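# Carry the spare power supply from shelving to bench

## Task

Take the spare power supply off the parts shelves and put it on the work bench. It is the slim steel box that has a round fan on one end and gold contacts on the other. It counts as done only if, at the end, no box lies on the floor, the gripper has released the box and the robot has backed away from it, the box stays on the bench without the robot holding it there, and the robot is upright, neither fallen nor tilted.

## Robot and tools

ROBOT. TidyBot++: a mobile base 0.54 m long, 0.50 m wide and 0.38 m tall on four powered casters. It carries one seven-joint arm with a two-finger gripper. The shoulder sits 0.12 m ahead of the base centre and 0.68 m above the floor. There are two cameras. base_camera is a pinhole camera fixed to the chassis, with 644x364 images. wrist_camera is a fisheye camera with 644x476 images that looks along the hand. The arm starts folded with the hand pointing down. In that pose the hand reaches up to 0.08 m past the base front and the elbow can be up to 1.15 m high.

FRAMES. The base frame has its origin on the floor below the base centre, with x forward, y left and z up. hand_pose is reported in this frame. It is the point between the finger pads. Its z axis runs out along the fingers, and its y axis is the line the pads close along. The odometry frame is the base frame as it was when the scene began. base_odometry counts wheel rotation, so wheel slip shows up as travel, and it drifts by a few cm and degrees over many moves. Heading is positive to the left and runs from -3.142 to 3.142. base_tilt is in degrees, with forward and right positive when the robot leans that way. Each carries a fixed bias of about 1 degree.

execute_actions(actions, cameras). actions is a list that is either empty or holds a single action. An empty list only reports the state and images. An action may contain:
- base: exactly one command, and it is an offset from where the base last reported itself. translate_m is metres, forward positive, -2 to 2. strafe_m is metres, left positive, -2 to 2. rotate_rad is radians, counter-clockwise from above positive, -6.3 to 6.3.
- joints: absolute targets by name, in radians. joint_2_rad is limited to -2.249..2.249, joint_4_rad to -2.579..2.579 and joint_6_rad to -2.099..2.099. joint_1_rad, joint_3_rad, joint_5_rad and joint_7_rad take any angle and move the short way round, so turn them in steps smaller than half a turn. gripper_pos is unitless, 0 fully open to 1 fully closed. Completion tolerances are ±0.039 for joints 1-4, ±0.056 for joints 5-7 and ±0.03 for the gripper.
- speeds: optional caps on the base motions of this action only. translate_m and strafe_m take 0.05-0.5 m/s; rotate_rad takes 0.1-1.57 rad/s. The default is the maximum.
An action lasts at most 15 s. A base move that would need more than 8.667 s at its speed cap is refused. Any unknown key or out-of-range number also refuses the whole call, and nothing moves. Anything you omit from an action may keep driving toward its previous target.
cameras is a list drawn from base_camera, wrist_camera and all. Leaving it out, passing null or passing all returns both cameras. An empty list returns no images. The pictures line gives the order of the returned images.

JOINT SENSES. joint_1 positive turns the arm clockwise seen from above, which is opposite to heading. Nominal values are joint_3 = 3.14 and joint_5 = 0. From there, positive joint_3 or joint_5 swings a forward-bent forearm or hand toward the robot's right. When the hand points down, positive joint_7 turns it counter-clockwise from above. At joint_7 = 1.57 the fingers open sideways, to the left and right. With joint_1 = 0, joint_3 = 3.14 and joint_5 = 0, the arm stays in the x-z plane. Segment tilts from vertical (forward positive) are then: upper arm (0.42 m) = j2, forearm (0.31 m) = j2 - j4, hand (0.31 m) = j2 - j4 - j6. The hand point's reach ahead of the shoulder is the sum of length*sin(tilt), and its height above the shoulder is the sum of length*cos(tilt). A downward-pointing hand can rise to about 0.94 m above the floor near the base, and less farther out.

GRIPPER. The pad gap is about 85*(1-gripper_pos) mm. At 1 the fingers squeeze with roughly 100 N each. Closed fingertips reach about 20 mm beyond the hand point. A status of done at 1 means the fingers hold nothing; off_target means something is between them.

wait(seconds): 0 to 10 s with no new command; it returns the same report as an empty action. zoom_image(camera, region): region is [x0, y0, x1, y1] in pixels of that camera's latest full image, at most 504x504. read_manual(section): returns the licence texts and does not move anything. finished_scene(scene): pass the current scene number. It cannot be undone, and the result says whether the task succeeded. A reply with no tool call ends the session.

RESULTS. base_status and joint_status report: done; off_target (stopped short and may still be pushing); contact_stop or time_out (target dropped, holding where it stopped); not_followed; limit_stop_at_motor_heat (send the target again). joint command not followed plus a cause: line means the self-collision check withheld the arm targets. Nothing prevents arm-to-base contact. on_its_own lists motion you did not command. motor_effort gives percent of maximum, with the action's peak in brackets; both are noisy and biased. ARM HIT means a hard self or base contact. MOTOR HOT appears from 60 °C. An OVER-TEMPERATURE FAULT at 75 °C makes the arm sag. A torque fault (joints 1-4 at 104.5 N m, 5-7 at 51.3 N m) freezes the arm and gripper for 10 s. If a call reports a stop, the remaining calls in that reply are skipped. A base reporting done may still have stalled short against an obstacle.

PRACTICE. Friction and a held load leave joints off target. To correct, send last command + (desired - read). While holding something, never command the angle a joint currently reads. hand_pose can be 1-2 cm off, so check against the images. Keep fingers clear of the floor. Do not drive while the arm is caught on anything, especially above about 0.8 m, because the robot can tip. Pulling the arm back or reversing rights a slight lean. Avoid dropping, slamming or hard shoving. Holding a load heats the motors, so do not linger while carrying. The simulation keeps running while you think, and the robot holds its last command meanwhile. Loose objects may occasionally get nudged.

Each tool is called after ">>>" as name(argument=value, ...) on one line, values as JSON.

## Session

>>> execute_actions(actions=[{"joints":{"joint_2_rad":-0.35,"joint_4_rad":-2.3,"joint_6_rad":0.3}}])

Scene clock: 1.57 s.
base_odometry: x=+0.000 y=+0.000 heading=+0.000 (m, m, rad; odometry frame)
base_tilt: forward=-0.1 right=-0.3 (deg)
base_status: not commanded
joint_positions: joint_1_rad=+0.007 joint_2_rad=-0.338 joint_3_rad=+3.112 joint_4_rad=-2.300 joint_5_rad=+0.041 joint_6_rad=+0.273 joint_7_rad=+1.542 gripper_pos=+0.000
joint_status: all done
motor_effort: joint_1_rad=+0(0) joint_2_rad=-9(9) joint_3_rad=+1(1) joint_4_rad=+20(20) joint_5_rad=+0(0) joint_6_rad=+7(9) joint_7_rad=+1(1) (%)
hand_pose: x=+0.5788 y=+0.0166 z=+0.9217 quat_wxyz=(-0.004, +0.748, +0.019, +0.664) (m; base frame)
pictures: base_camera, wrist_camera
Images, in order (width x height): base_camera 644x364, wrist_camera 644x476.

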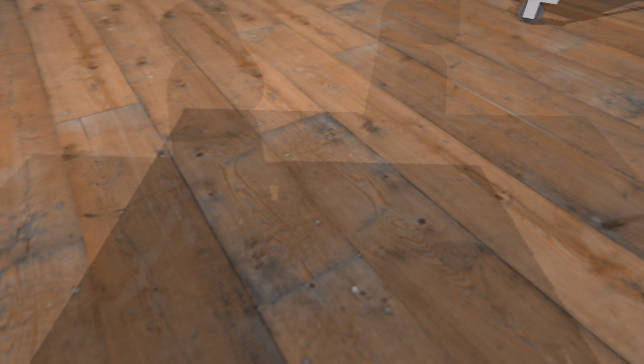

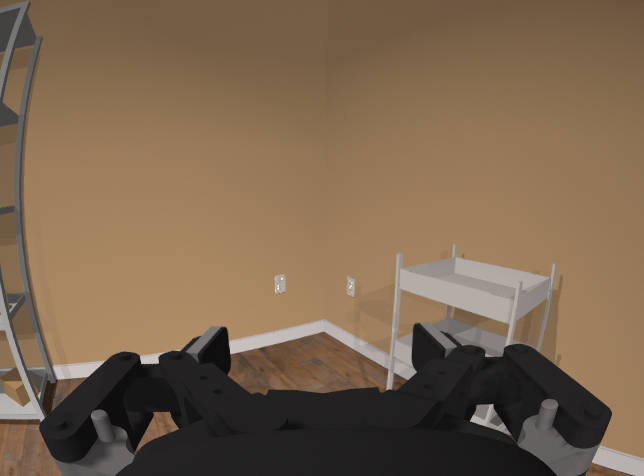

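>>> execute_actions(actions=[{"base":{"rotate_rad":1.1}}])

>>> execute_actions(actions=[{"joints":{"joint_1_rad":-1.5}}], cameras=["wrist_camera"])

>>> execute_actions(actions=[{"joints":{"joint_1_rad":-3.1}}], cameras=["wrist_camera"])

Scene clock: 10.63 s.
base_odometry: x=+0.000 y=+0.000 heading=+1.100 (m, m, rad; odometry frame)
base_tilt: forward=+0.0 right=-0.3 (deg)
base_status: done
joint_positions: joint_1_rad=+0.006 joint_2_rad=-0.338 joint_3_rad=+3.110 joint_4_rad=-2.300 joint_5_rad=+0.041 joint_6_rad=+0.273 joint_7_rad=+1.542 gripper_pos=+0.000
joint_status: not commanded
motor_effort: joint_1_rad=+0(1) joint_2_rad=-8(10) joint_3_rad=+1(3) joint_4_rad=+20(21) joint_5_rad=+0(0) joint_6_rad=+7(8) joint_7_rad=+1(0) (%)
hand_pose: x=+0.5787 y=+0.0183 z=+0.9217 quat_wxyz=(-0.005, +0.748, +0.020, +0.664) (m; base frame)
pictures: base_camera, wrist_camera
Images, in order (width x height): base_camera 644x364, wrist_camera 644x476.

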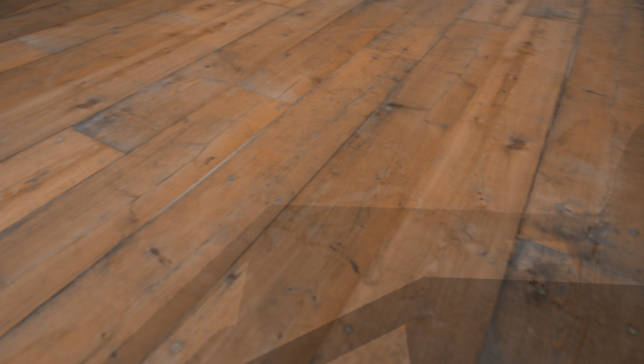

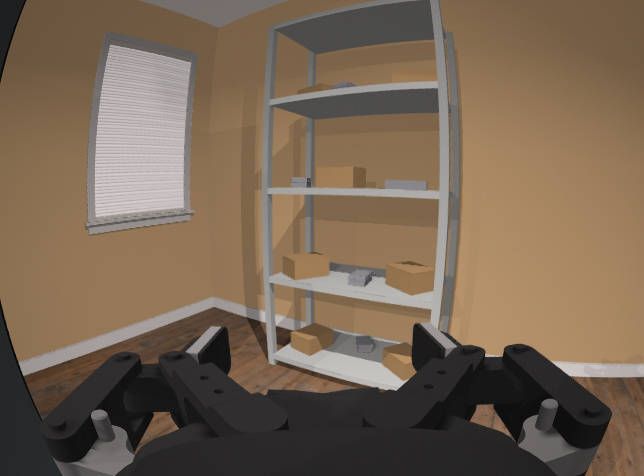

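Scene clock: 13.37 s.
base_odometry: x=+0.000 y=+0.000 heading=+1.100 (m, m, rad; odometry frame)
base_tilt: forward=+0.0 right=-0.2 (deg)
base_status: not commanded
joint_positions: joint_1_rad=-1.489 joint_2_rad=-0.338 joint_3_rad=+3.110 joint_4_rad=-2.300 joint_5_rad=+0.041 joint_6_rad=+0.273 joint_7_rad=+1.542 gripper_pos=+0.000
joint_status: all done
motor_effort: joint_1_rad=-1(0) joint_2_rad=-9(9) joint_3_rad=+2(2) joint_4_rad=+20(20) joint_5_rad=+0(0) joint_6_rad=+7(8) joint_7_rad=+0(1) (%)
hand_pose: x=+0.1355 y=+0.4598 z=+0.9217 quat_wxyz=(-0.455, +0.535, +0.523, +0.484) (m; base frame)
pictures: wrist_camera
Images, in order (width x height): wrist_camera 644x476.

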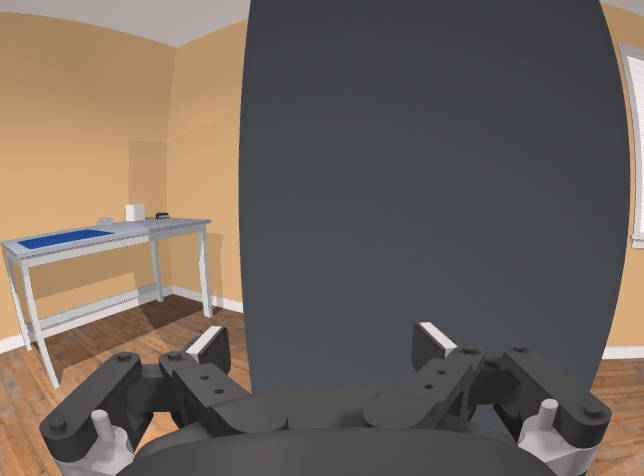

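Scene clock: 16.17 s.
base_odometry: x=+0.000 y=+0.000 heading=+1.100 (m, m, rad; odometry frame)
base_tilt: forward=+0.0 right=-0.2 (deg)
base_status: not commanded
joint_positions: joint_1_rad=-3.089 joint_2_rad=-0.338 joint_3_rad=+3.110 joint_4_rad=-2.300 joint_5_rad=+0.041 joint_6_rad=+0.273 joint_7_rad=+1.542 gripper_pos=+0.000
joint_status: all done
motor_effort: joint_1_rad=+0(0) joint_2_rad=-9(9) joint_3_rad=+1(2) joint_4_rad=+20(20) joint_5_rad=+0(0) joint_6_rad=+8(8) joint_7_rad=+1(0) (%)
hand_pose: x=-0.3410 y=+0.0030 z=+0.9217 quat_wxyz=(-0.664, -0.003, +0.748, +0.011) (m; base frame)
pictures: wrist_camera
Images, in order (width x height): wrist_camera 644x476.

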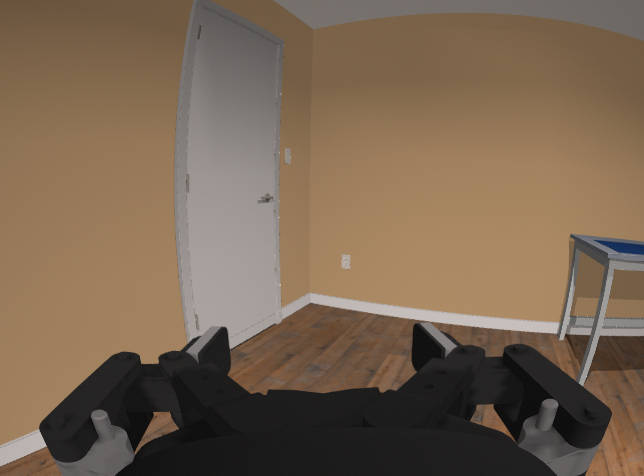

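>>> execute_actions(actions=[{"joints":{"joint_1_rad":0.1}}], cameras=[])

>>> execute_actions(actions=[{"base":{"translate_m":0.9},"joints":{"joint_1_rad":0,"joint_3_rad":3.14,"joint_5_rad":0,"joint_7_rad":1.57}}])

>>> zoom_image(camera="wrist_camera", region=[180, 0, 600, 400])

Scene clock: 29.67 s.
base_odometry: x=+0.000 y=+0.000 heading=+1.100 (m, m, rad; odometry frame)
base_tilt: forward=-0.1 right=-0.2 (deg)
base_status: not commanded
joint_positions: joint_1_rad=-6.173 joint_2_rad=-0.338 joint_3_rad=+3.110 joint_4_rad=-2.300 joint_5_rad=+0.041 joint_6_rad=+0.273 joint_7_rad=+1.542 gripper_pos=+0.000
joint_status: all done
motor_effort: joint_1_rad=+0(1) joint_2_rad=-9(9) joint_3_rad=+1(2) joint_4_rad=+21(20) joint_5_rad=+0(0) joint_6_rad=+8(8) joint_7_rad=+1(1) (%)
hand_pose: x=+0.5781 y=-0.0299 z=+0.9217 quat_wxyz=(-0.030, -0.748, +0.019, -0.663) (m; base frame)
pictures: none
No camera images: the call's "cameras" was empty. Leave "cameras" out to get every camera's image.

Scene clock: 32.83 s.
base_odometry: x=+0.408 y=+0.802 heading=+1.100 (m, m, rad; odometry frame)
base_tilt: forward=+0.0 right=-0.2 (deg)
base_status: done
joint_positions: joint_1_rad=-6.275 joint_2_rad=-0.341 joint_3_rad=+3.125 joint_4_rad=-2.300 joint_5_rad=+0.035 joint_6_rad=+0.273 joint_7_rad=+1.542 gripper_pos=+0.000
joint_status: all done
motor_effort: joint_1_rad=+0(0) joint_2_rad=-8(12) joint_3_rad=+1(3) joint_4_rad=+20(22) joint_5_rad=+0(1) joint_6_rad=+8(8) joint_7_rad=+0(1) (%)
hand_pose: x=+0.5782 y=+0.0088 z=+0.9236 quat_wxyz=(+0.002, -0.746, -0.009, -0.665) (m; base frame)
pictures: base_camera, wrist_camera
Images, in order (width x height): base_camera 644x364, wrist_camera 644x476.

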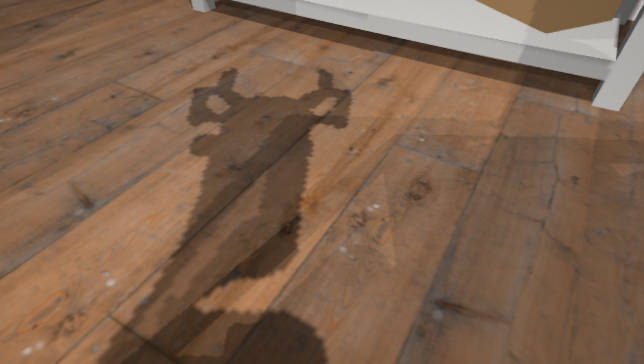

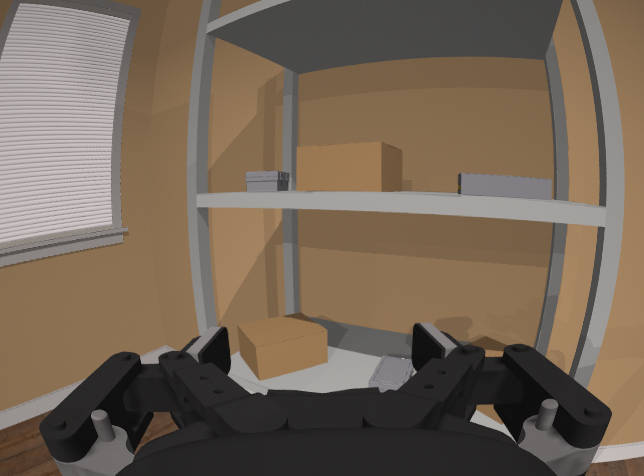

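Region (180, 0, 600, 400) of wrist_camera's 644x476 image, scaled by 1.200; it fills the top 480 rows of this view, and the rest is white.

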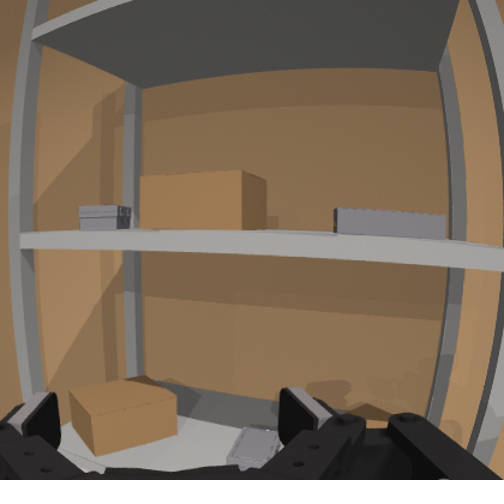

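>>> execute_actions(actions=[{"base":{"rotate_rad":-0.52},"joints":{"joint_2_rad":-0.1,"joint_4_rad":-0.9,"joint_6_rad":-1.2}}], cameras=[])

>>> execute_actions(actions=[{"base":{"strafe_m":0.2}}])

Scene clock: 44.13 s.
base_odometry: x=+0.408 y=+0.802 heading=+0.581 (m, m, rad; odometry frame)
base_tilt: forward=+0.0 right=-0.2 (deg)
base_status: done
joint_positions: joint_1_rad=-6.277 joint_2_rad=-0.122 joint_3_rad=+3.135 joint_4_rad=-0.910 joint_5_rad=+0.034 joint_6_rad=-1.152 joint_7_rad=+1.542 gripper_pos=+0.000
joint_status: all done
motor_effort: joint_1_rad=+0(2) joint_2_rad=-13(13) joint_3_rad=+1(3) joint_4_rad=+16(21) joint_5_rad=+0(0) joint_6_rad=+7(8) joint_7_rad=+0(0) (%)
hand_pose: x=+0.5810 y=-0.0083 z=+1.2086 quat_wxyz=(-0.009, -0.825, +0.015, -0.565) (m; base frame)
pictures: none
No camera images: the call's "cameras" was empty. Leave "cameras" out to get every camera's image.

Scene clock: 45.77 s.
base_odometry: x=+0.298 y=+0.970 heading=+0.580 (m, m, rad; odometry frame)
base_tilt: forward=+0.0 right=-0.2 (deg)
base_status: done
joint_positions: joint_1_rad=-6.279 joint_2_rad=-0.120 joint_3_rad=+3.136 joint_4_rad=-0.910 joint_5_rad=+0.030 joint_6_rad=-1.152 joint_7_rad=+1.542 gripper_pos=+0.000
joint_status: not commanded
motor_effort: joint_1_rad=+0(1) joint_2_rad=-12(13) joint_3_rad=+1(3) joint_4_rad=+16(17) joint_5_rad=+0(1) joint_6_rad=+7(7) joint_7_rad=+0(0) (%)
hand_pose: x=+0.5819 y=-0.0059 z=+1.2079 quat_wxyz=(-0.006, -0.825, +0.013, -0.565) (m; base frame)
pictures: base_camera, wrist_camera
Images, in order (width x height): base_camera 644x364, wrist_camera 644x476.

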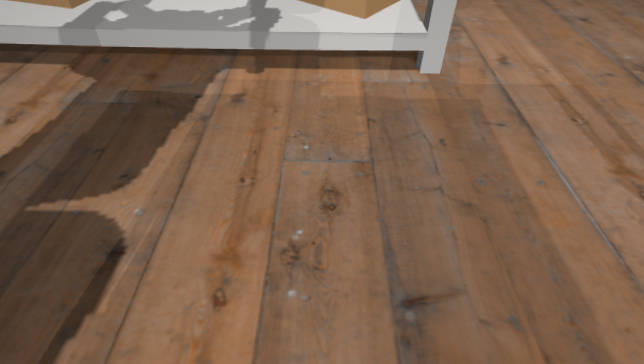

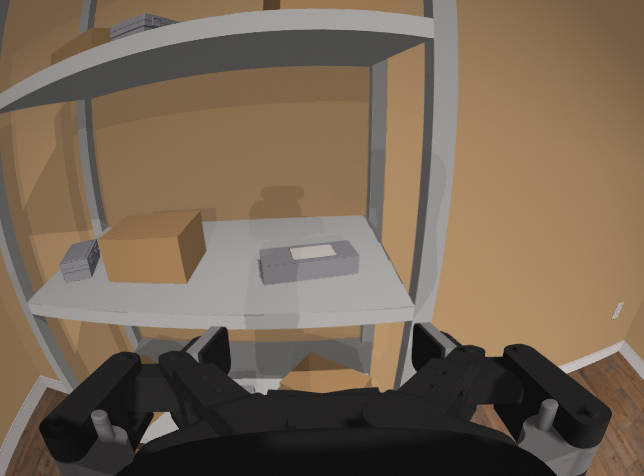

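>>> execute_actions(actions=[{"base":{"strafe_m":-0.03},"joints":{"joint_2_rad":0.02,"joint_4_rad":-1.4,"joint_6_rad":-0.46,"joint_5_rad":-0.03,"joint_7_rad":1.6,"gripper_pos":1}}], cameras=["wrist_camera"])

>>> execute_actions(actions=[{"base":{"translate_m":0.08}}], cameras=["wrist_camera"])

Scene clock: 64.23 s.
base_odometry: x=+0.315 y=+0.945 heading=+0.580 (m, m, rad; odometry frame)
base_tilt: forward=+0.0 right=-0.2 (deg)
base_status: done
joint_positions: joint_1_rad=-6.279 joint_2_rad=+0.016 joint_3_rad=+3.139 joint_4_rad=-1.394 joint_5_rad=+0.005 joint_6_rad=-0.508 joint_7_rad=+1.563 gripper_pos=+0.999
joint_status: all done
motor_effort: joint_1_rad=+0(1) joint_2_rad=-23(26) joint_3_rad=+0(3) joint_4_rad=+21(22) joint_5_rad=+0(0) joint_6_rad=+7(8) joint_7_rad=+1(1) (%)
hand_pose: x=+0.7286 y=-0.0003 z=+1.0473 quat_wxyz=(+0.000, -0.818, +0.003, -0.575) (m; base frame)
pictures: wrist_camera
Images, in order (width x height): wrist_camera 644x476.

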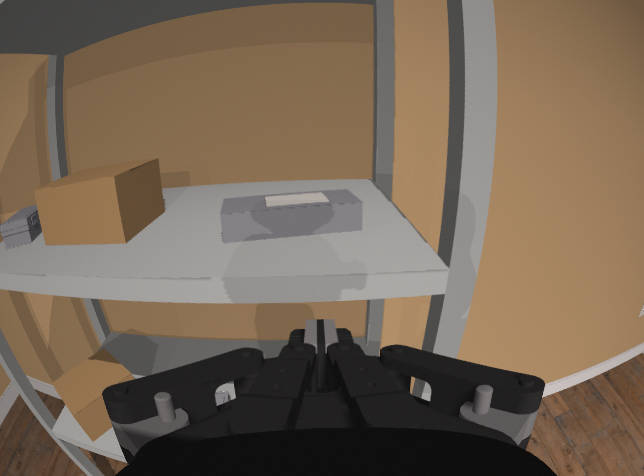

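Scene clock: 65.40 s.
base_odometry: x=+0.382 y=+0.989 heading=+0.580 (m, m, rad; odometry frame)
base_tilt: forward=+0.0 right=-0.2 (deg)
base_status: done
joint_positions: joint_1_rad=-6.279 joint_2_rad=+0.024 joint_3_rad=+3.139 joint_4_rad=-1.394 joint_5_rad=+0.004 joint_6_rad=-0.506 joint_7_rad=+1.563 gripper_pos=+0.999
joint_status: not commanded
motor_effort: joint_1_rad=-1(1) joint_2_rad=-24(28) joint_3_rad=+1(0) joint_4_rad=+21(22) joint_5_rad=+0(0) joint_6_rad=+7(8) joint_7_rad=+0(1) (%)
hand_pose: x=+0.7320 y=-0.0002 z=+1.0422 quat_wxyz=(+0.000, -0.820, +0.003, -0.572) (m; base frame)
pictures: wrist_camera
Images, in order (width x height): wrist_camera 644x476.

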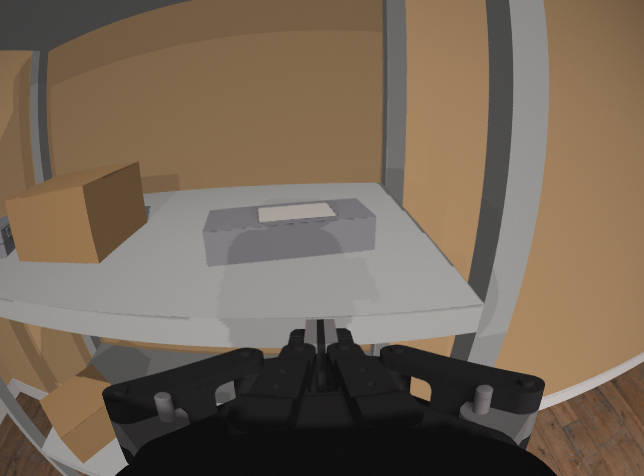

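>>> execute_actions(actions=[{"base":{"strafe_m":-0.04},"joints":{"joint_4_rad":-1.42}}], cameras=[])

>>> execute_actions(actions=[{"base":{"translate_m":0.17},"speeds":{"translate_m":0.1}}], cameras=["wrist_camera"])

>>> execute_actions(actions=[{"base":{"translate_m":0.09},"speeds":{"translate_m":0.05}}], cameras=["wrist_camera"])

Scene clock: 79.70 s.
base_odometry: x=+0.404 y=+0.955 heading=+0.580 (m, m, rad; odometry frame)
base_tilt: forward=+0.0 right=-0.2 (deg)
base_status: done
joint_positions: joint_1_rad=-6.279 joint_2_rad=+0.024 joint_3_rad=+3.141 joint_4_rad=-1.411 joint_5_rad=+0.003 joint_6_rad=-0.506 joint_7_rad=+1.563 gripper_pos=+0.999
joint_status: all done
motor_effort: joint_1_rad=-1(1) joint_2_rad=-23(25) joint_3_rad=+1(1) joint_4_rad=+21(22) joint_5_rad=+0(1) joint_6_rad=+7(8) joint_7_rad=+0(0) (%)
hand_pose: x=+0.7309 y=-0.0014 z=+1.0322 quat_wxyz=(+0.000, -0.825, +0.004, -0.565) (m; base frame)
pictures: none
No camera images: the call's "cameras" was empty. Leave "cameras" out to get every camera's image.

Scene clock: 81.97 s.
base_odometry: x=+0.546 y=+1.049 heading=+0.580 (m, m, rad; odometry frame)
base_tilt: forward=+0.0 right=-0.3 (deg)
base_status: done
joint_positions: joint_1_rad=-6.279 joint_2_rad=+0.023 joint_3_rad=+3.141 joint_4_rad=-1.412 joint_5_rad=+0.003 joint_6_rad=-0.505 joint_7_rad=+1.563 gripper_pos=+0.999
joint_status: not commanded
motor_effort: joint_1_rad=-1(1) joint_2_rad=-24(27) joint_3_rad=+1(1) joint_4_rad=+21(23) joint_5_rad=+0(0) joint_6_rad=+7(8) joint_7_rad=+1(1) (%)
hand_pose: x=+0.7306 y=-0.0014 z=+1.0328 quat_wxyz=(+0.000, -0.825, +0.004, -0.565) (m; base frame)
pictures: wrist_camera
Images, in order (width x height): wrist_camera 644x476.

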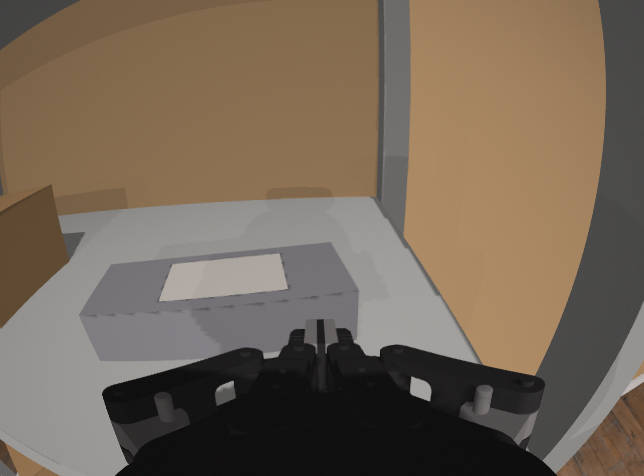

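Scene clock: 84.23 s.
base_odometry: x=+0.622 y=+1.098 heading=+0.580 (m, m, rad; odometry frame)
base_tilt: forward=+0.0 right=-0.2 (deg)
base_status: done
joint_positions: joint_1_rad=-6.279 joint_2_rad=+0.021 joint_3_rad=+3.141 joint_4_rad=-1.412 joint_5_rad=+0.003 joint_6_rad=-0.505 joint_7_rad=+1.563 gripper_pos=+0.999
joint_status: not commanded
motor_effort: joint_1_rad=-1(2) joint_2_rad=-24(25) joint_3_rad=+1(0) joint_4_rad=+21(22) joint_5_rad=+0(1) joint_6_rad=+7(8) joint_7_rad=+1(0) (%)
hand_pose: x=+0.7297 y=-0.0014 z=+1.0344 quat_wxyz=(+0.000, -0.824, +0.004, -0.567) (m; base frame)
pictures: wrist_camera
Images, in order (width x height): wrist_camera 644x476.

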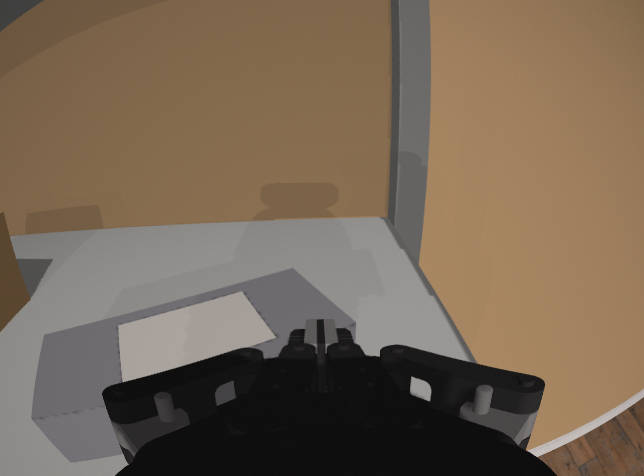

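>>> execute_actions(actions=[{"base":{"translate_m":0.06},"speeds":{"translate_m":0.05}}], cameras=["wrist_camera"])

>>> execute_actions(actions=[{"base":{"strafe_m":0.06},"speeds":{"strafe_m":0.05}}], cameras=["wrist_camera"])

>>> execute_actions(actions=[{"base":{"translate_m":-0.22},"speeds":{"translate_m":0.15}}], cameras=["wrist_camera"])

Scene clock: 92.60 s.
base_odometry: x=+0.672 y=+1.131 heading=+0.580 (m, m, rad; odometry frame)
base_tilt: forward=+0.0 right=-0.3 (deg)
base_status: done
joint_positions: joint_1_rad=-6.279 joint_2_rad=+0.017 joint_3_rad=+3.141 joint_4_rad=-1.412 joint_5_rad=+0.003 joint_6_rad=-0.505 joint_7_rad=+1.563 gripper_pos=+0.999
joint_status: not commanded
motor_effort: joint_1_rad=-1(2) joint_2_rad=-23(25) joint_3_rad=+1(1) joint_4_rad=+21(21) joint_5_rad=+0(1) joint_6_rad=+7(8) joint_7_rad=+1(0) (%)
hand_pose: x=+0.7285 y=-0.0014 z=+1.0363 quat_wxyz=(+0.000, -0.823, +0.004, -0.568) (m; base frame)
pictures: wrist_camera
Images, in order (width x height): wrist_camera 644x476.

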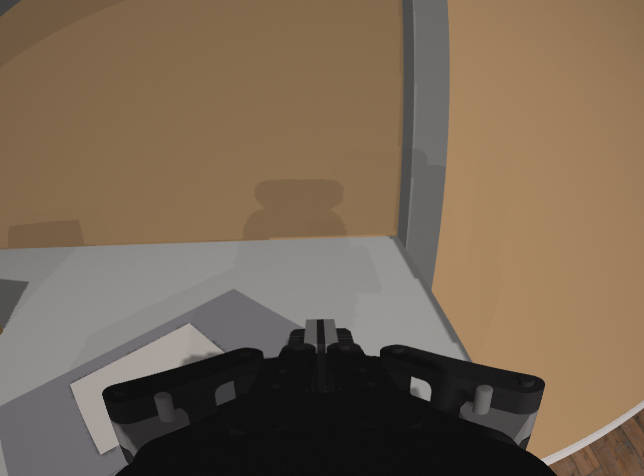

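Scene clock: 94.33 s.
base_odometry: x=+0.639 y=+1.181 heading=+0.580 (m, m, rad; odometry frame)
base_tilt: forward=+0.0 right=-0.2 (deg)
base_status: done
joint_positions: joint_1_rad=-6.273 joint_2_rad=+0.017 joint_3_rad=+3.148 joint_4_rad=-1.412 joint_5_rad=+0.003 joint_6_rad=-0.505 joint_7_rad=+1.563 gripper_pos=+0.999
joint_status: not commanded
motor_effort: joint_1_rad=-2(5) joint_2_rad=-22(24) joint_3_rad=-1(4) joint_4_rad=+21(21) joint_5_rad=-1(2) joint_6_rad=+7(7) joint_7_rad=+0(0) (%)
hand_pose: x=+0.7286 y=-0.0094 z=+1.0365 quat_wxyz=(-0.004, -0.823, +0.009, -0.568) (m; base frame)
pictures: wrist_camera
Images, in order (width x height): wrist_camera 644x476.

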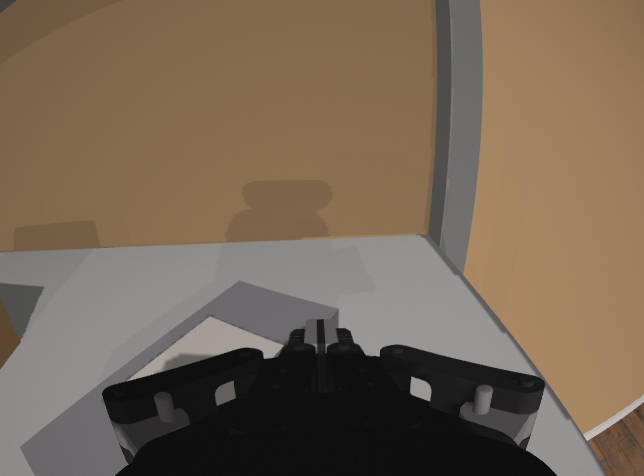

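Scene clock: 96.47 s.
base_odometry: x=+0.455 y=+1.061 heading=+0.580 (m, m, rad; odometry frame)
base_tilt: forward=+0.0 right=-0.2 (deg)
base_status: done
joint_positions: joint_1_rad=-6.275 joint_2_rad=+0.018 joint_3_rad=+3.148 joint_4_rad=-1.412 joint_5_rad=+0.003 joint_6_rad=-0.503 joint_7_rad=+1.563 gripper_pos=+0.999
joint_status: not commanded
motor_effort: joint_1_rad=-1(2) joint_2_rad=-22(26) joint_3_rad=+1(1) joint_4_rad=+21(22) joint_5_rad=+0(1) joint_6_rad=+7(8) joint_7_rad=+0(1) (%)
hand_pose: x=+0.7290 y=-0.0080 z=+1.0362 quat_wxyz=(-0.003, -0.823, +0.009, -0.568) (m; base frame)
pictures: wrist_camera
Images, in order (width x height): wrist_camera 644x476.

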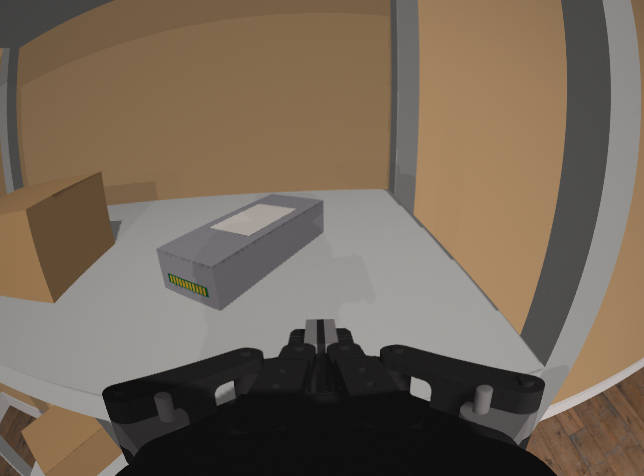

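>>> execute_actions(actions=[{"base":{"translate_m":-0.15},"joints":{"gripper_pos":0}}], cameras=[])

>>> execute_actions(actions=[{"base":{"rotate_rad":-0.46}}], cameras=[])

>>> execute_actions(actions=[{"base":{"strafe_m":0.53}}])

Scene clock: 108.87 s.
base_odometry: x=+0.329 y=+0.978 heading=+0.580 (m, m, rad; odometry frame)
base_tilt: forward=+0.0 right=-0.3 (deg)
base_status: done
joint_positions: joint_1_rad=-6.275 joint_2_rad=+0.014 joint_3_rad=+3.148 joint_4_rad=-1.412 joint_5_rad=+0.003 joint_6_rad=-0.503 joint_7_rad=+1.563 gripper_pos=+0.000
joint_status: all done
motor_effort: joint_1_rad=+0(0) joint_2_rad=-23(27) joint_3_rad=+1(2) joint_4_rad=+21(22) joint_5_rad=+0(0) joint_6_rad=+7(8) joint_7_rad=+0(0) (%)
hand_pose: x=+0.7276 y=-0.0080 z=+1.0385 quat_wxyz=(-0.003, -0.822, +0.009, -0.570) (m; base frame)
pictures: none
No camera images: the call's "cameras" was empty. Leave "cameras" out to get every camera's image.

Scene clock: 110.23 s.
base_odometry: x=+0.329 y=+0.978 heading=+0.120 (m, m, rad; odometry frame)
base_tilt: forward=+0.0 right=-0.2 (deg)
base_status: done
joint_positions: joint_1_rad=-6.276 joint_2_rad=+0.014 joint_3_rad=+3.148 joint_4_rad=-1.412 joint_5_rad=+0.002 joint_6_rad=-0.503 joint_7_rad=+1.563 gripper_pos=+0.000
joint_status: not commanded
motor_effort: joint_1_rad=+0(4) joint_2_rad=-23(25) joint_3_rad=+1(2) joint_4_rad=+21(21) joint_5_rad=+0(1) joint_6_rad=+7(7) joint_7_rad=+0(0) (%)
hand_pose: x=+0.7276 y=-0.0073 z=+1.0385 quat_wxyz=(-0.002, -0.822, +0.009, -0.570) (m; base frame)
pictures: none
No camera images: the call's "cameras" was empty. Leave "cameras" out to get every camera's image.

Scene clock: 112.67 s.
base_odometry: x=+0.266 y=+1.505 heading=+0.120 (m, m, rad; odometry frame)
base_tilt: forward=-0.1 right=-0.3 (deg)
base_status: done
joint_positions: joint_1_rad=-6.282 joint_2_rad=+0.014 joint_3_rad=+3.143 joint_4_rad=-1.412 joint_5_rad=+0.002 joint_6_rad=-0.503 joint_7_rad=+1.563 gripper_pos=+0.000
joint_status: not commanded
motor_effort: joint_1_rad=+0(3) joint_2_rad=-23(24) joint_3_rad=+1(1) joint_4_rad=+21(21) joint_5_rad=+0(1) joint_6_rad=+7(7) joint_7_rad=+0(1) (%)
hand_pose: x=+0.7276 y=-0.0009 z=+1.0385 quat_wxyz=(+0.001, -0.822, +0.004, -0.570) (m; base frame)
pictures: base_camera, wrist_camera
Images, in order (width x height): base_camera 644x364, wrist_camera 644x476.

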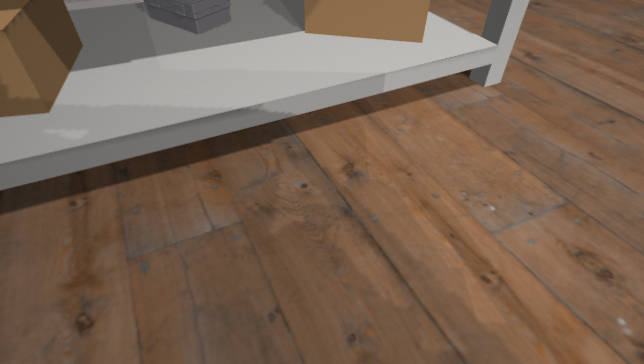

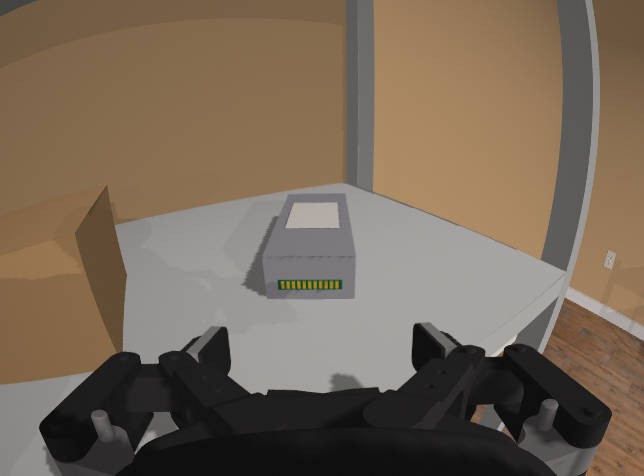

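>>> execute_actions(actions=[{"base":{"strafe_m":0.007},"joints":{"joint_4_rad":-1.445}}], cameras=[])

>>> execute_actions(actions=[{"base":{"translate_m":0.16},"speeds":{"translate_m":0.08}}], cameras=["wrist_camera"])

>>> execute_actions(actions=[{"joints":{"gripper_pos":1}}], cameras=["wrist_camera"])

Scene clock: 134.53 s.
base_odometry: x=+0.265 y=+1.512 heading=+0.119 (m, m, rad; odometry frame)
base_tilt: forward=+0.0 right=-0.3 (deg)
base_status: done
joint_positions: joint_1_rad=-6.283 joint_2_rad=+0.014 joint_3_rad=+3.142 joint_4_rad=-1.436 joint_5_rad=+0.001 joint_6_rad=-0.503 joint_7_rad=+1.563 gripper_pos=+0.000
joint_status: all done
motor_effort: joint_1_rad=+0(3) joint_2_rad=-23(25) joint_3_rad=+1(4) joint_4_rad=+21(21) joint_5_rad=+0(1) joint_6_rad=+7(8) joint_7_rad=+1(1) (%)
hand_pose: x=+0.7259 y=+0.0008 z=+1.0241 quat_wxyz=(+0.001, -0.829, +0.003, -0.560) (m; base frame)
pictures: none
No camera images: the call's "cameras" was empty. Leave "cameras" out to get every camera's image.

Scene clock: 137.03 s.
base_odometry: x=+0.424 y=+1.531 heading=+0.119 (m, m, rad; odometry frame)
base_tilt: forward=+0.0 right=-0.2 (deg)
base_status: done
joint_positions: joint_1_rad=-6.283 joint_2_rad=+0.017 joint_3_rad=+3.142 joint_4_rad=-1.436 joint_5_rad=+0.001 joint_6_rad=-0.503 joint_7_rad=+1.563 gripper_pos=+0.000
joint_status: not commanded
motor_effort: joint_1_rad=+0(2) joint_2_rad=-23(27) joint_3_rad=+1(0) joint_4_rad=+21(22) joint_5_rad=+0(0) joint_6_rad=+7(8) joint_7_rad=+1(0) (%)
hand_pose: x=+0.7267 y=+0.0008 z=+1.0225 quat_wxyz=(+0.001, -0.829, +0.003, -0.559) (m; base frame)
pictures: wrist_camera
Images, in order (width x height): wrist_camera 644x476.

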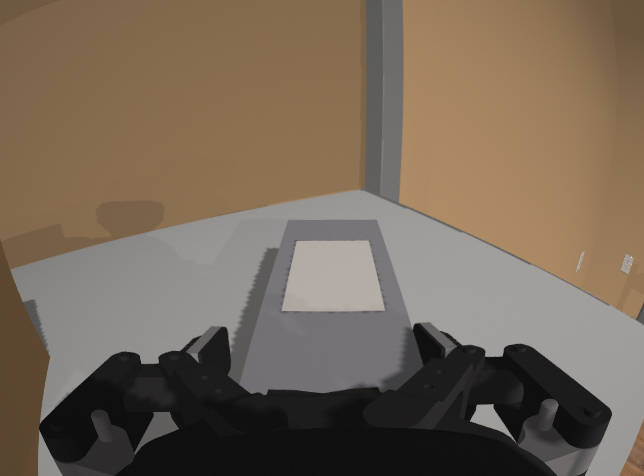

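Scene clock: 138.13 s.
base_odometry: x=+0.424 y=+1.531 heading=+0.119 (m, m, rad; odometry frame)
base_tilt: forward=+0.0 right=-0.2 (deg)
base_status: not commanded
joint_positions: joint_1_rad=-6.277 joint_2_rad=+0.016 joint_3_rad=+3.145 joint_4_rad=-1.436 joint_5_rad=+0.001 joint_6_rad=-0.503 joint_7_rad=+1.564 gripper_pos=+0.182
joint_status: gripper_pos off_target (ended at +0.182, target +1.000)
motor_effort: joint_1_rad=-1(4) joint_2_rad=-22(23) joint_3_rad=+0(3) joint_4_rad=+21(22) joint_5_rad=-1(2) joint_6_rad=+8(9) joint_7_rad=+0(0) (%)
hand_pose: x=+0.7265 y=-0.0045 z=+1.0230 quat_wxyz=(-0.001, -0.829, +0.006, -0.559) (m; base frame)
pictures: wrist_camera
Images, in order (width x height): wrist_camera 644x476.

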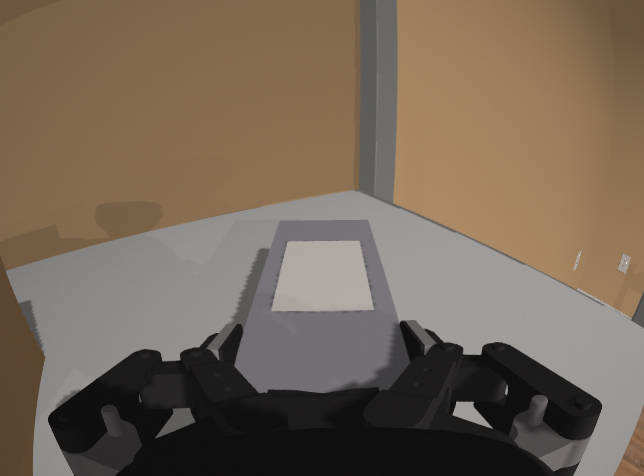

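>>> execute_actions(actions=[{"joints":{"joint_2_rad":-0.06,"joint_4_rad":-1.38,"joint_6_rad":-0.42}}], cameras=[])

>>> execute_actions(actions=[{"base":{"translate_m":-0.18},"joints":{"joint_2_rad":-0.55,"joint_4_rad":-1.75}}], cameras=["wrist_camera"])

>>> execute_actions(actions=[{"base":{"strafe_m":-0.55}}], cameras=[])

>>> execute_actions(actions=[{"base":{"rotate_rad":-2.0},"speeds":{"rotate_rad":1}}])

Scene clock: 149.20 s.
base_odometry: x=+0.424 y=+1.531 heading=+0.119 (m, m, rad; odometry frame)
base_tilt: forward=+0.0 right=-0.2 (deg)
base_status: not commanded
joint_positions: joint_1_rad=-6.277 joint_2_rad=+0.014 joint_3_rad=+3.145 joint_4_rad=-1.436 joint_5_rad=+0.001 joint_6_rad=-0.503 joint_7_rad=+1.564 gripper_pos=+0.182
joint_status: joint_2_rad off_target (ended at +0.014, target -0.060); joint_4_rad off_target (ended at -1.436, target -1.380); joint_6_rad off_target (ended at -0.503, target -0.420)
motor_effort: joint_1_rad=+0(1) joint_2_rad=-33(32) joint_3_rad=+1(0) joint_4_rad=+30(30) joint_5_rad=+0(1) joint_6_rad=+16(16) joint_7_rad=+1(1) (%)
hand_pose: x=+0.7258 y=-0.0045 z=+1.0246 quat_wxyz=(-0.001, -0.828, +0.006, -0.560) (m; base frame)
pictures: none
No camera images: the call's "cameras" was empty. Leave "cameras" out to get every camera's image.

Scene clock: 151.13 s.
base_odometry: x=+0.245 y=+1.510 heading=+0.119 (m, m, rad; odometry frame)
base_tilt: forward=+0.0 right=-0.3 (deg)
base_status: done
joint_positions: joint_1_rad=-6.278 joint_2_rad=-0.516 joint_3_rad=+3.145 joint_4_rad=-1.794 joint_5_rad=+0.001 joint_6_rad=-0.503 joint_7_rad=+1.564 gripper_pos=+0.182
joint_status: joint_4_rad off_target (ended at -1.794, target -1.750); the others done
motor_effort: joint_1_rad=+0(3) joint_2_rad=-10(38) joint_3_rad=+1(2) joint_4_rad=+31(32) joint_5_rad=+0(1) joint_6_rad=+17(17) joint_7_rad=+0(1) (%)
hand_pose: x=+0.5169 y=-0.0028 z=+1.0737 quat_wxyz=(+0.000, -0.777, +0.006, -0.629) (m; base frame)
pictures: wrist_camera
Images, in order (width x height): wrist_camera 644x476.

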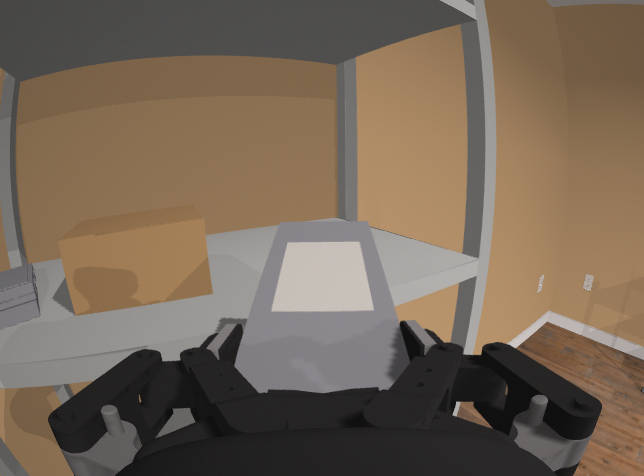

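Scene clock: 153.60 s.
base_odometry: x=+0.311 y=+0.963 heading=+0.119 (m, m, rad; odometry frame)
base_tilt: forward=-0.1 right=-0.2 (deg)
base_status: done
joint_positions: joint_1_rad=-6.278 joint_2_rad=-0.516 joint_3_rad=+3.145 joint_4_rad=-1.794 joint_5_rad=+0.000 joint_6_rad=-0.503 joint_7_rad=+1.564 gripper_pos=+0.182
joint_status: not commanded
motor_effort: joint_1_rad=-1(1) joint_2_rad=-10(10) joint_3_rad=+1(4) joint_4_rad=+31(31) joint_5_rad=+0(1) joint_6_rad=+17(17) joint_7_rad=+1(1) (%)
hand_pose: x=+0.5169 y=-0.0025 z=+1.0737 quat_wxyz=(+0.000, -0.777, +0.006, -0.629) (m; base frame)
pictures: none
No camera images: the call's "cameras" was empty. Leave "cameras" out to get every camera's image.

Scene clock: 156.53 s.
base_odometry: x=+0.311 y=+0.963 heading=-1.881 (m, m, rad; odometry frame)
base_tilt: forward=+0.0 right=-0.2 (deg)
base_status: done
joint_positions: joint_1_rad=-6.280 joint_2_rad=-0.516 joint_3_rad=+3.142 joint_4_rad=-1.794 joint_5_rad=+0.000 joint_6_rad=-0.503 joint_7_rad=+1.564 gripper_pos=+0.182
joint_status: not commanded
motor_effort: joint_1_rad=+0(2) joint_2_rad=-9(11) joint_3_rad=+2(4) joint_4_rad=+30(31) joint_5_rad=+0(1) joint_6_rad=+17(18) joint_7_rad=+1(1) (%)
hand_pose: x=+0.5169 y=-0.0005 z=+1.0736 quat_wxyz=(+0.001, -0.777, +0.004, -0.629) (m; base frame)
pictures: base_camera, wrist_camera
Images, in order (width x height): base_camera 644x364, wrist_camera 644x476.

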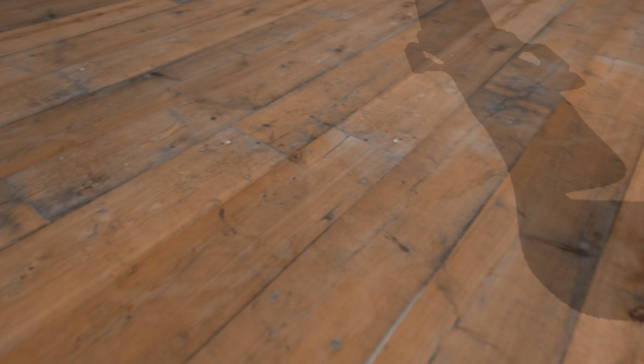

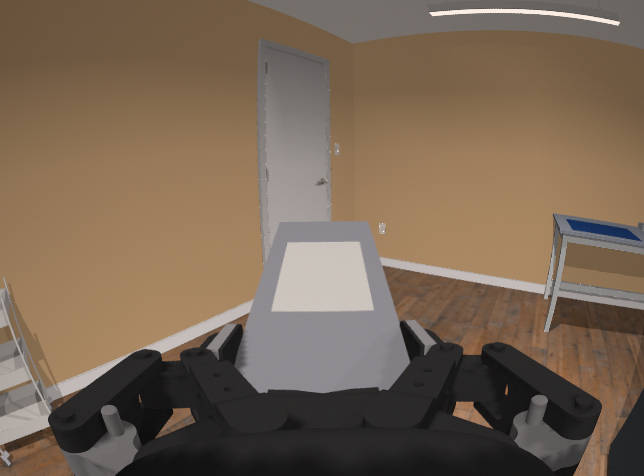

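>>> execute_actions(actions=[{"base":{"translate_m":1.0}}], cameras=[])

>>> execute_actions(actions=[{"base":{"rotate_rad":-1.0},"speeds":{"rotate_rad":1}}], cameras=["wrist_camera"])

>>> execute_actions(actions=[{"base":{"translate_m":0.7}}])

Scene clock: 165.03 s.
base_odometry: x=+0.005 y=+0.011 heading=-1.881 (m, m, rad; odometry frame)
base_tilt: forward=+0.0 right=-0.3 (deg)
base_status: done
joint_positions: joint_1_rad=-6.280 joint_2_rad=-0.512 joint_3_rad=+3.142 joint_4_rad=-1.796 joint_5_rad=+0.000 joint_6_rad=-0.503 joint_7_rad=+1.564 gripper_pos=+0.182
joint_status: not commanded
motor_effort: joint_1_rad=+0(0) joint_2_rad=-11(13) joint_3_rad=+1(2) joint_4_rad=+31(32) joint_5_rad=+0(0) joint_6_rad=+17(18) joint_7_rad=+1(1) (%)
hand_pose: x=+0.5186 y=-0.0005 z=+1.0710 quat_wxyz=(+0.001, -0.779, +0.004, -0.627) (m; base frame)
pictures: none
No camera images: the call's "cameras" was empty. Leave "cameras" out to get every camera's image.

Scene clock: 166.97 s.
base_odometry: x=+0.005 y=+0.011 heading=-2.881 (m, m, rad; odometry frame)
base_tilt: forward=+0.0 right=-0.2 (deg)
base_status: done
joint_positions: joint_1_rad=-6.280 joint_2_rad=-0.512 joint_3_rad=+3.143 joint_4_rad=-1.796 joint_5_rad=-0.001 joint_6_rad=-0.503 joint_7_rad=+1.564 gripper_pos=+0.182
joint_status: not commanded
motor_effort: joint_1_rad=+0(2) joint_2_rad=-10(11) joint_3_rad=+1(4) joint_4_rad=+30(31) joint_5_rad=+0(1) joint_6_rad=+17(17) joint_7_rad=+1(0) (%)
hand_pose: x=+0.5186 y=-0.0002 z=+1.0710 quat_wxyz=(+0.001, -0.779, +0.004, -0.627) (m; base frame)
pictures: wrist_camera
Images, in order (width x height): wrist_camera 644x476.

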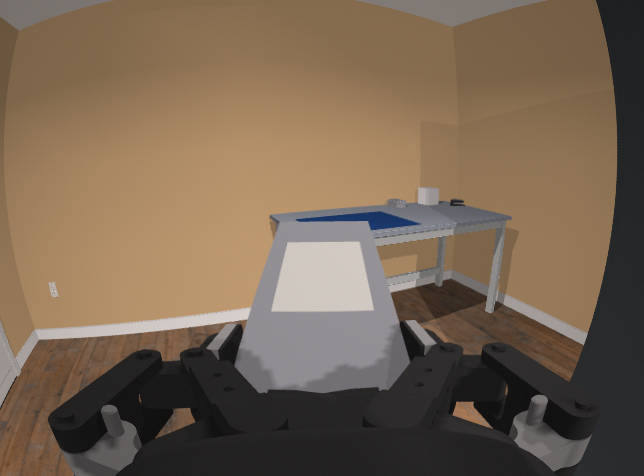

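Scene clock: 169.73 s.
base_odometry: x=-0.672 y=-0.169 heading=-2.881 (m, m, rad; odometry frame)
base_tilt: forward=-0.1 right=-0.2 (deg)
base_status: done
joint_positions: joint_1_rad=-6.280 joint_2_rad=-0.509 joint_3_rad=+3.143 joint_4_rad=-1.797 joint_5_rad=-0.001 joint_6_rad=-0.503 joint_7_rad=+1.564 gripper_pos=+0.182
joint_status: not commanded
motor_effort: joint_1_rad=-1(0) joint_2_rad=-11(13) joint_3_rad=+1(2) joint_4_rad=+31(31) joint_5_rad=+0(0) joint_6_rad=+17(18) joint_7_rad=+1(1) (%)
hand_pose: x=+0.5196 y=-0.0002 z=+1.0694 quat_wxyz=(+0.001, -0.780, +0.004, -0.626) (m; base frame)
pictures: base_camera, wrist_camera
Images, in order (width x height): base_camera 644x364, wrist_camera 644x476.

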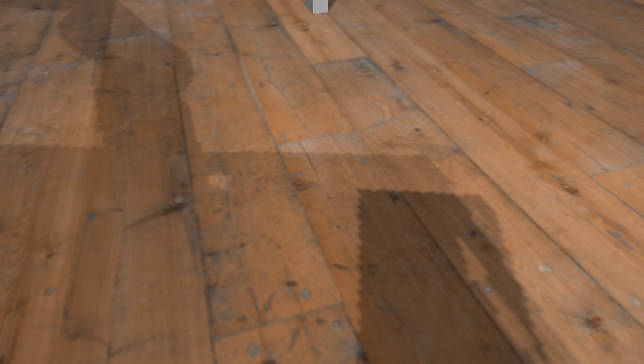

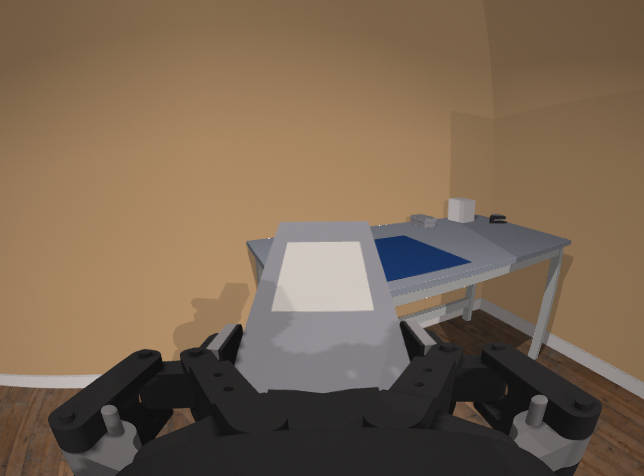

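>>> execute_actions(actions=[{"base":{"translate_m":0.5}}], cameras=[])

>>> execute_actions(actions=[{"base":{"strafe_m":-0.32}}])

>>> execute_actions(actions=[{"base":{"translate_m":0.15},"joints":{"joint_2_rad":-0.05,"joint_4_rad":-1.78,"joint_6_rad":-0.03}}])

Scene clock: 186.67 s.
base_odometry: x=-1.155 y=-0.297 heading=-2.882 (m, m, rad; odometry frame)
base_tilt: forward=+0.0 right=-0.2 (deg)
base_status: done
joint_positions: joint_1_rad=-6.280 joint_2_rad=-0.504 joint_3_rad=+3.143 joint_4_rad=-1.798 joint_5_rad=-0.001 joint_6_rad=-0.503 joint_7_rad=+1.564 gripper_pos=+0.182
joint_status: not commanded
motor_effort: joint_1_rad=+0(0) joint_2_rad=-10(15) joint_3_rad=+2(2) joint_4_rad=+30(32) joint_5_rad=+0(0) joint_6_rad=+17(18) joint_7_rad=+1(0) (%)
hand_pose: x=+0.5217 y=-0.0002 z=+1.0667 quat_wxyz=(+0.001, -0.782, +0.004, -0.623) (m; base frame)
pictures: none
No camera images: the call's "cameras" was empty. Leave "cameras" out to get every camera's image.

Scene clock: 188.63 s.
base_odometry: x=-1.238 y=+0.012 heading=-2.882 (m, m, rad; odometry frame)
base_tilt: forward=+0.0 right=-0.2 (deg)
base_status: done
joint_positions: joint_1_rad=-6.280 joint_2_rad=-0.504 joint_3_rad=+3.147 joint_4_rad=-1.798 joint_5_rad=-0.001 joint_6_rad=-0.503 joint_7_rad=+1.564 gripper_pos=+0.182
joint_status: not commanded
motor_effort: joint_1_rad=-1(2) joint_2_rad=-10(12) joint_3_rad=+1(3) joint_4_rad=+30(32) joint_5_rad=+0(1) joint_6_rad=+17(18) joint_7_rad=+1(0) (%)
hand_pose: x=+0.5217 y=-0.0023 z=+1.0667 quat_wxyz=(+0.001, -0.782, +0.006, -0.623) (m; base frame)
pictures: base_camera, wrist_camera
Images, in order (width x height): base_camera 644x364, wrist_camera 644x476.

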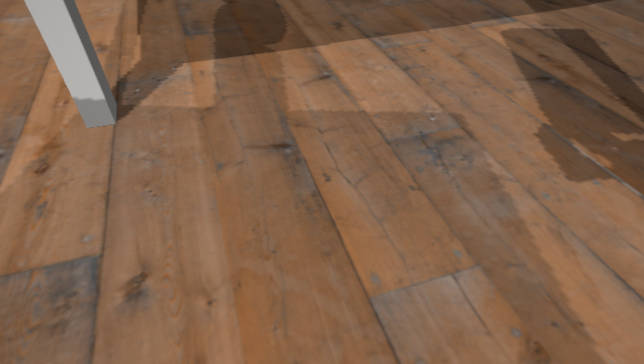

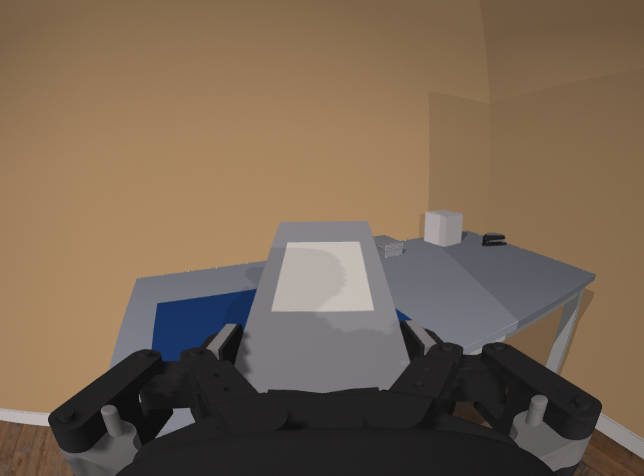

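Scene clock: 190.53 s.
base_odometry: x=-1.383 y=-0.026 heading=-2.882 (m, m, rad; odometry frame)
base_tilt: forward=+0.0 right=-0.2 (deg)
base_status: done
joint_positions: joint_1_rad=-6.280 joint_2_rad=+0.010 joint_3_rad=+3.147 joint_4_rad=-1.834 joint_5_rad=-0.001 joint_6_rad=-0.137 joint_7_rad=+1.564 gripper_pos=+0.182
joint_status: joint_2_rad off_target (ended at +0.010, target -0.050); joint_4_rad off_target (ended at -1.834, target -1.780); joint_6_rad off_target (ended at -0.137, target -0.030)
motor_effort: joint_1_rad=+0(0) joint_2_rad=-33(38) joint_3_rad=+1(2) joint_4_rad=+30(32) joint_5_rad=+0(0) joint_6_rad=+16(18) joint_7_rad=+1(0) (%)
hand_pose: x=+0.7114 y=-0.0031 z=+0.8941 quat_wxyz=(+0.000, -0.836, +0.006, -0.549) (m; base frame)
pictures: base_camera, wrist_camera
Images, in order (width x height): base_camera 644x364, wrist_camera 644x476.

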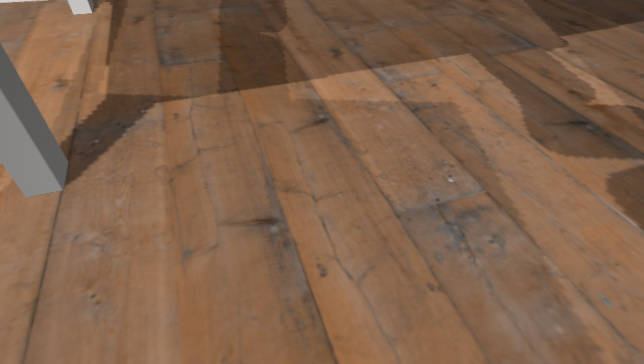

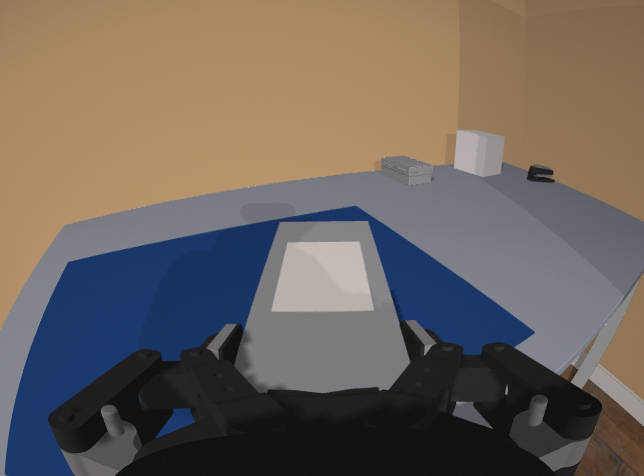

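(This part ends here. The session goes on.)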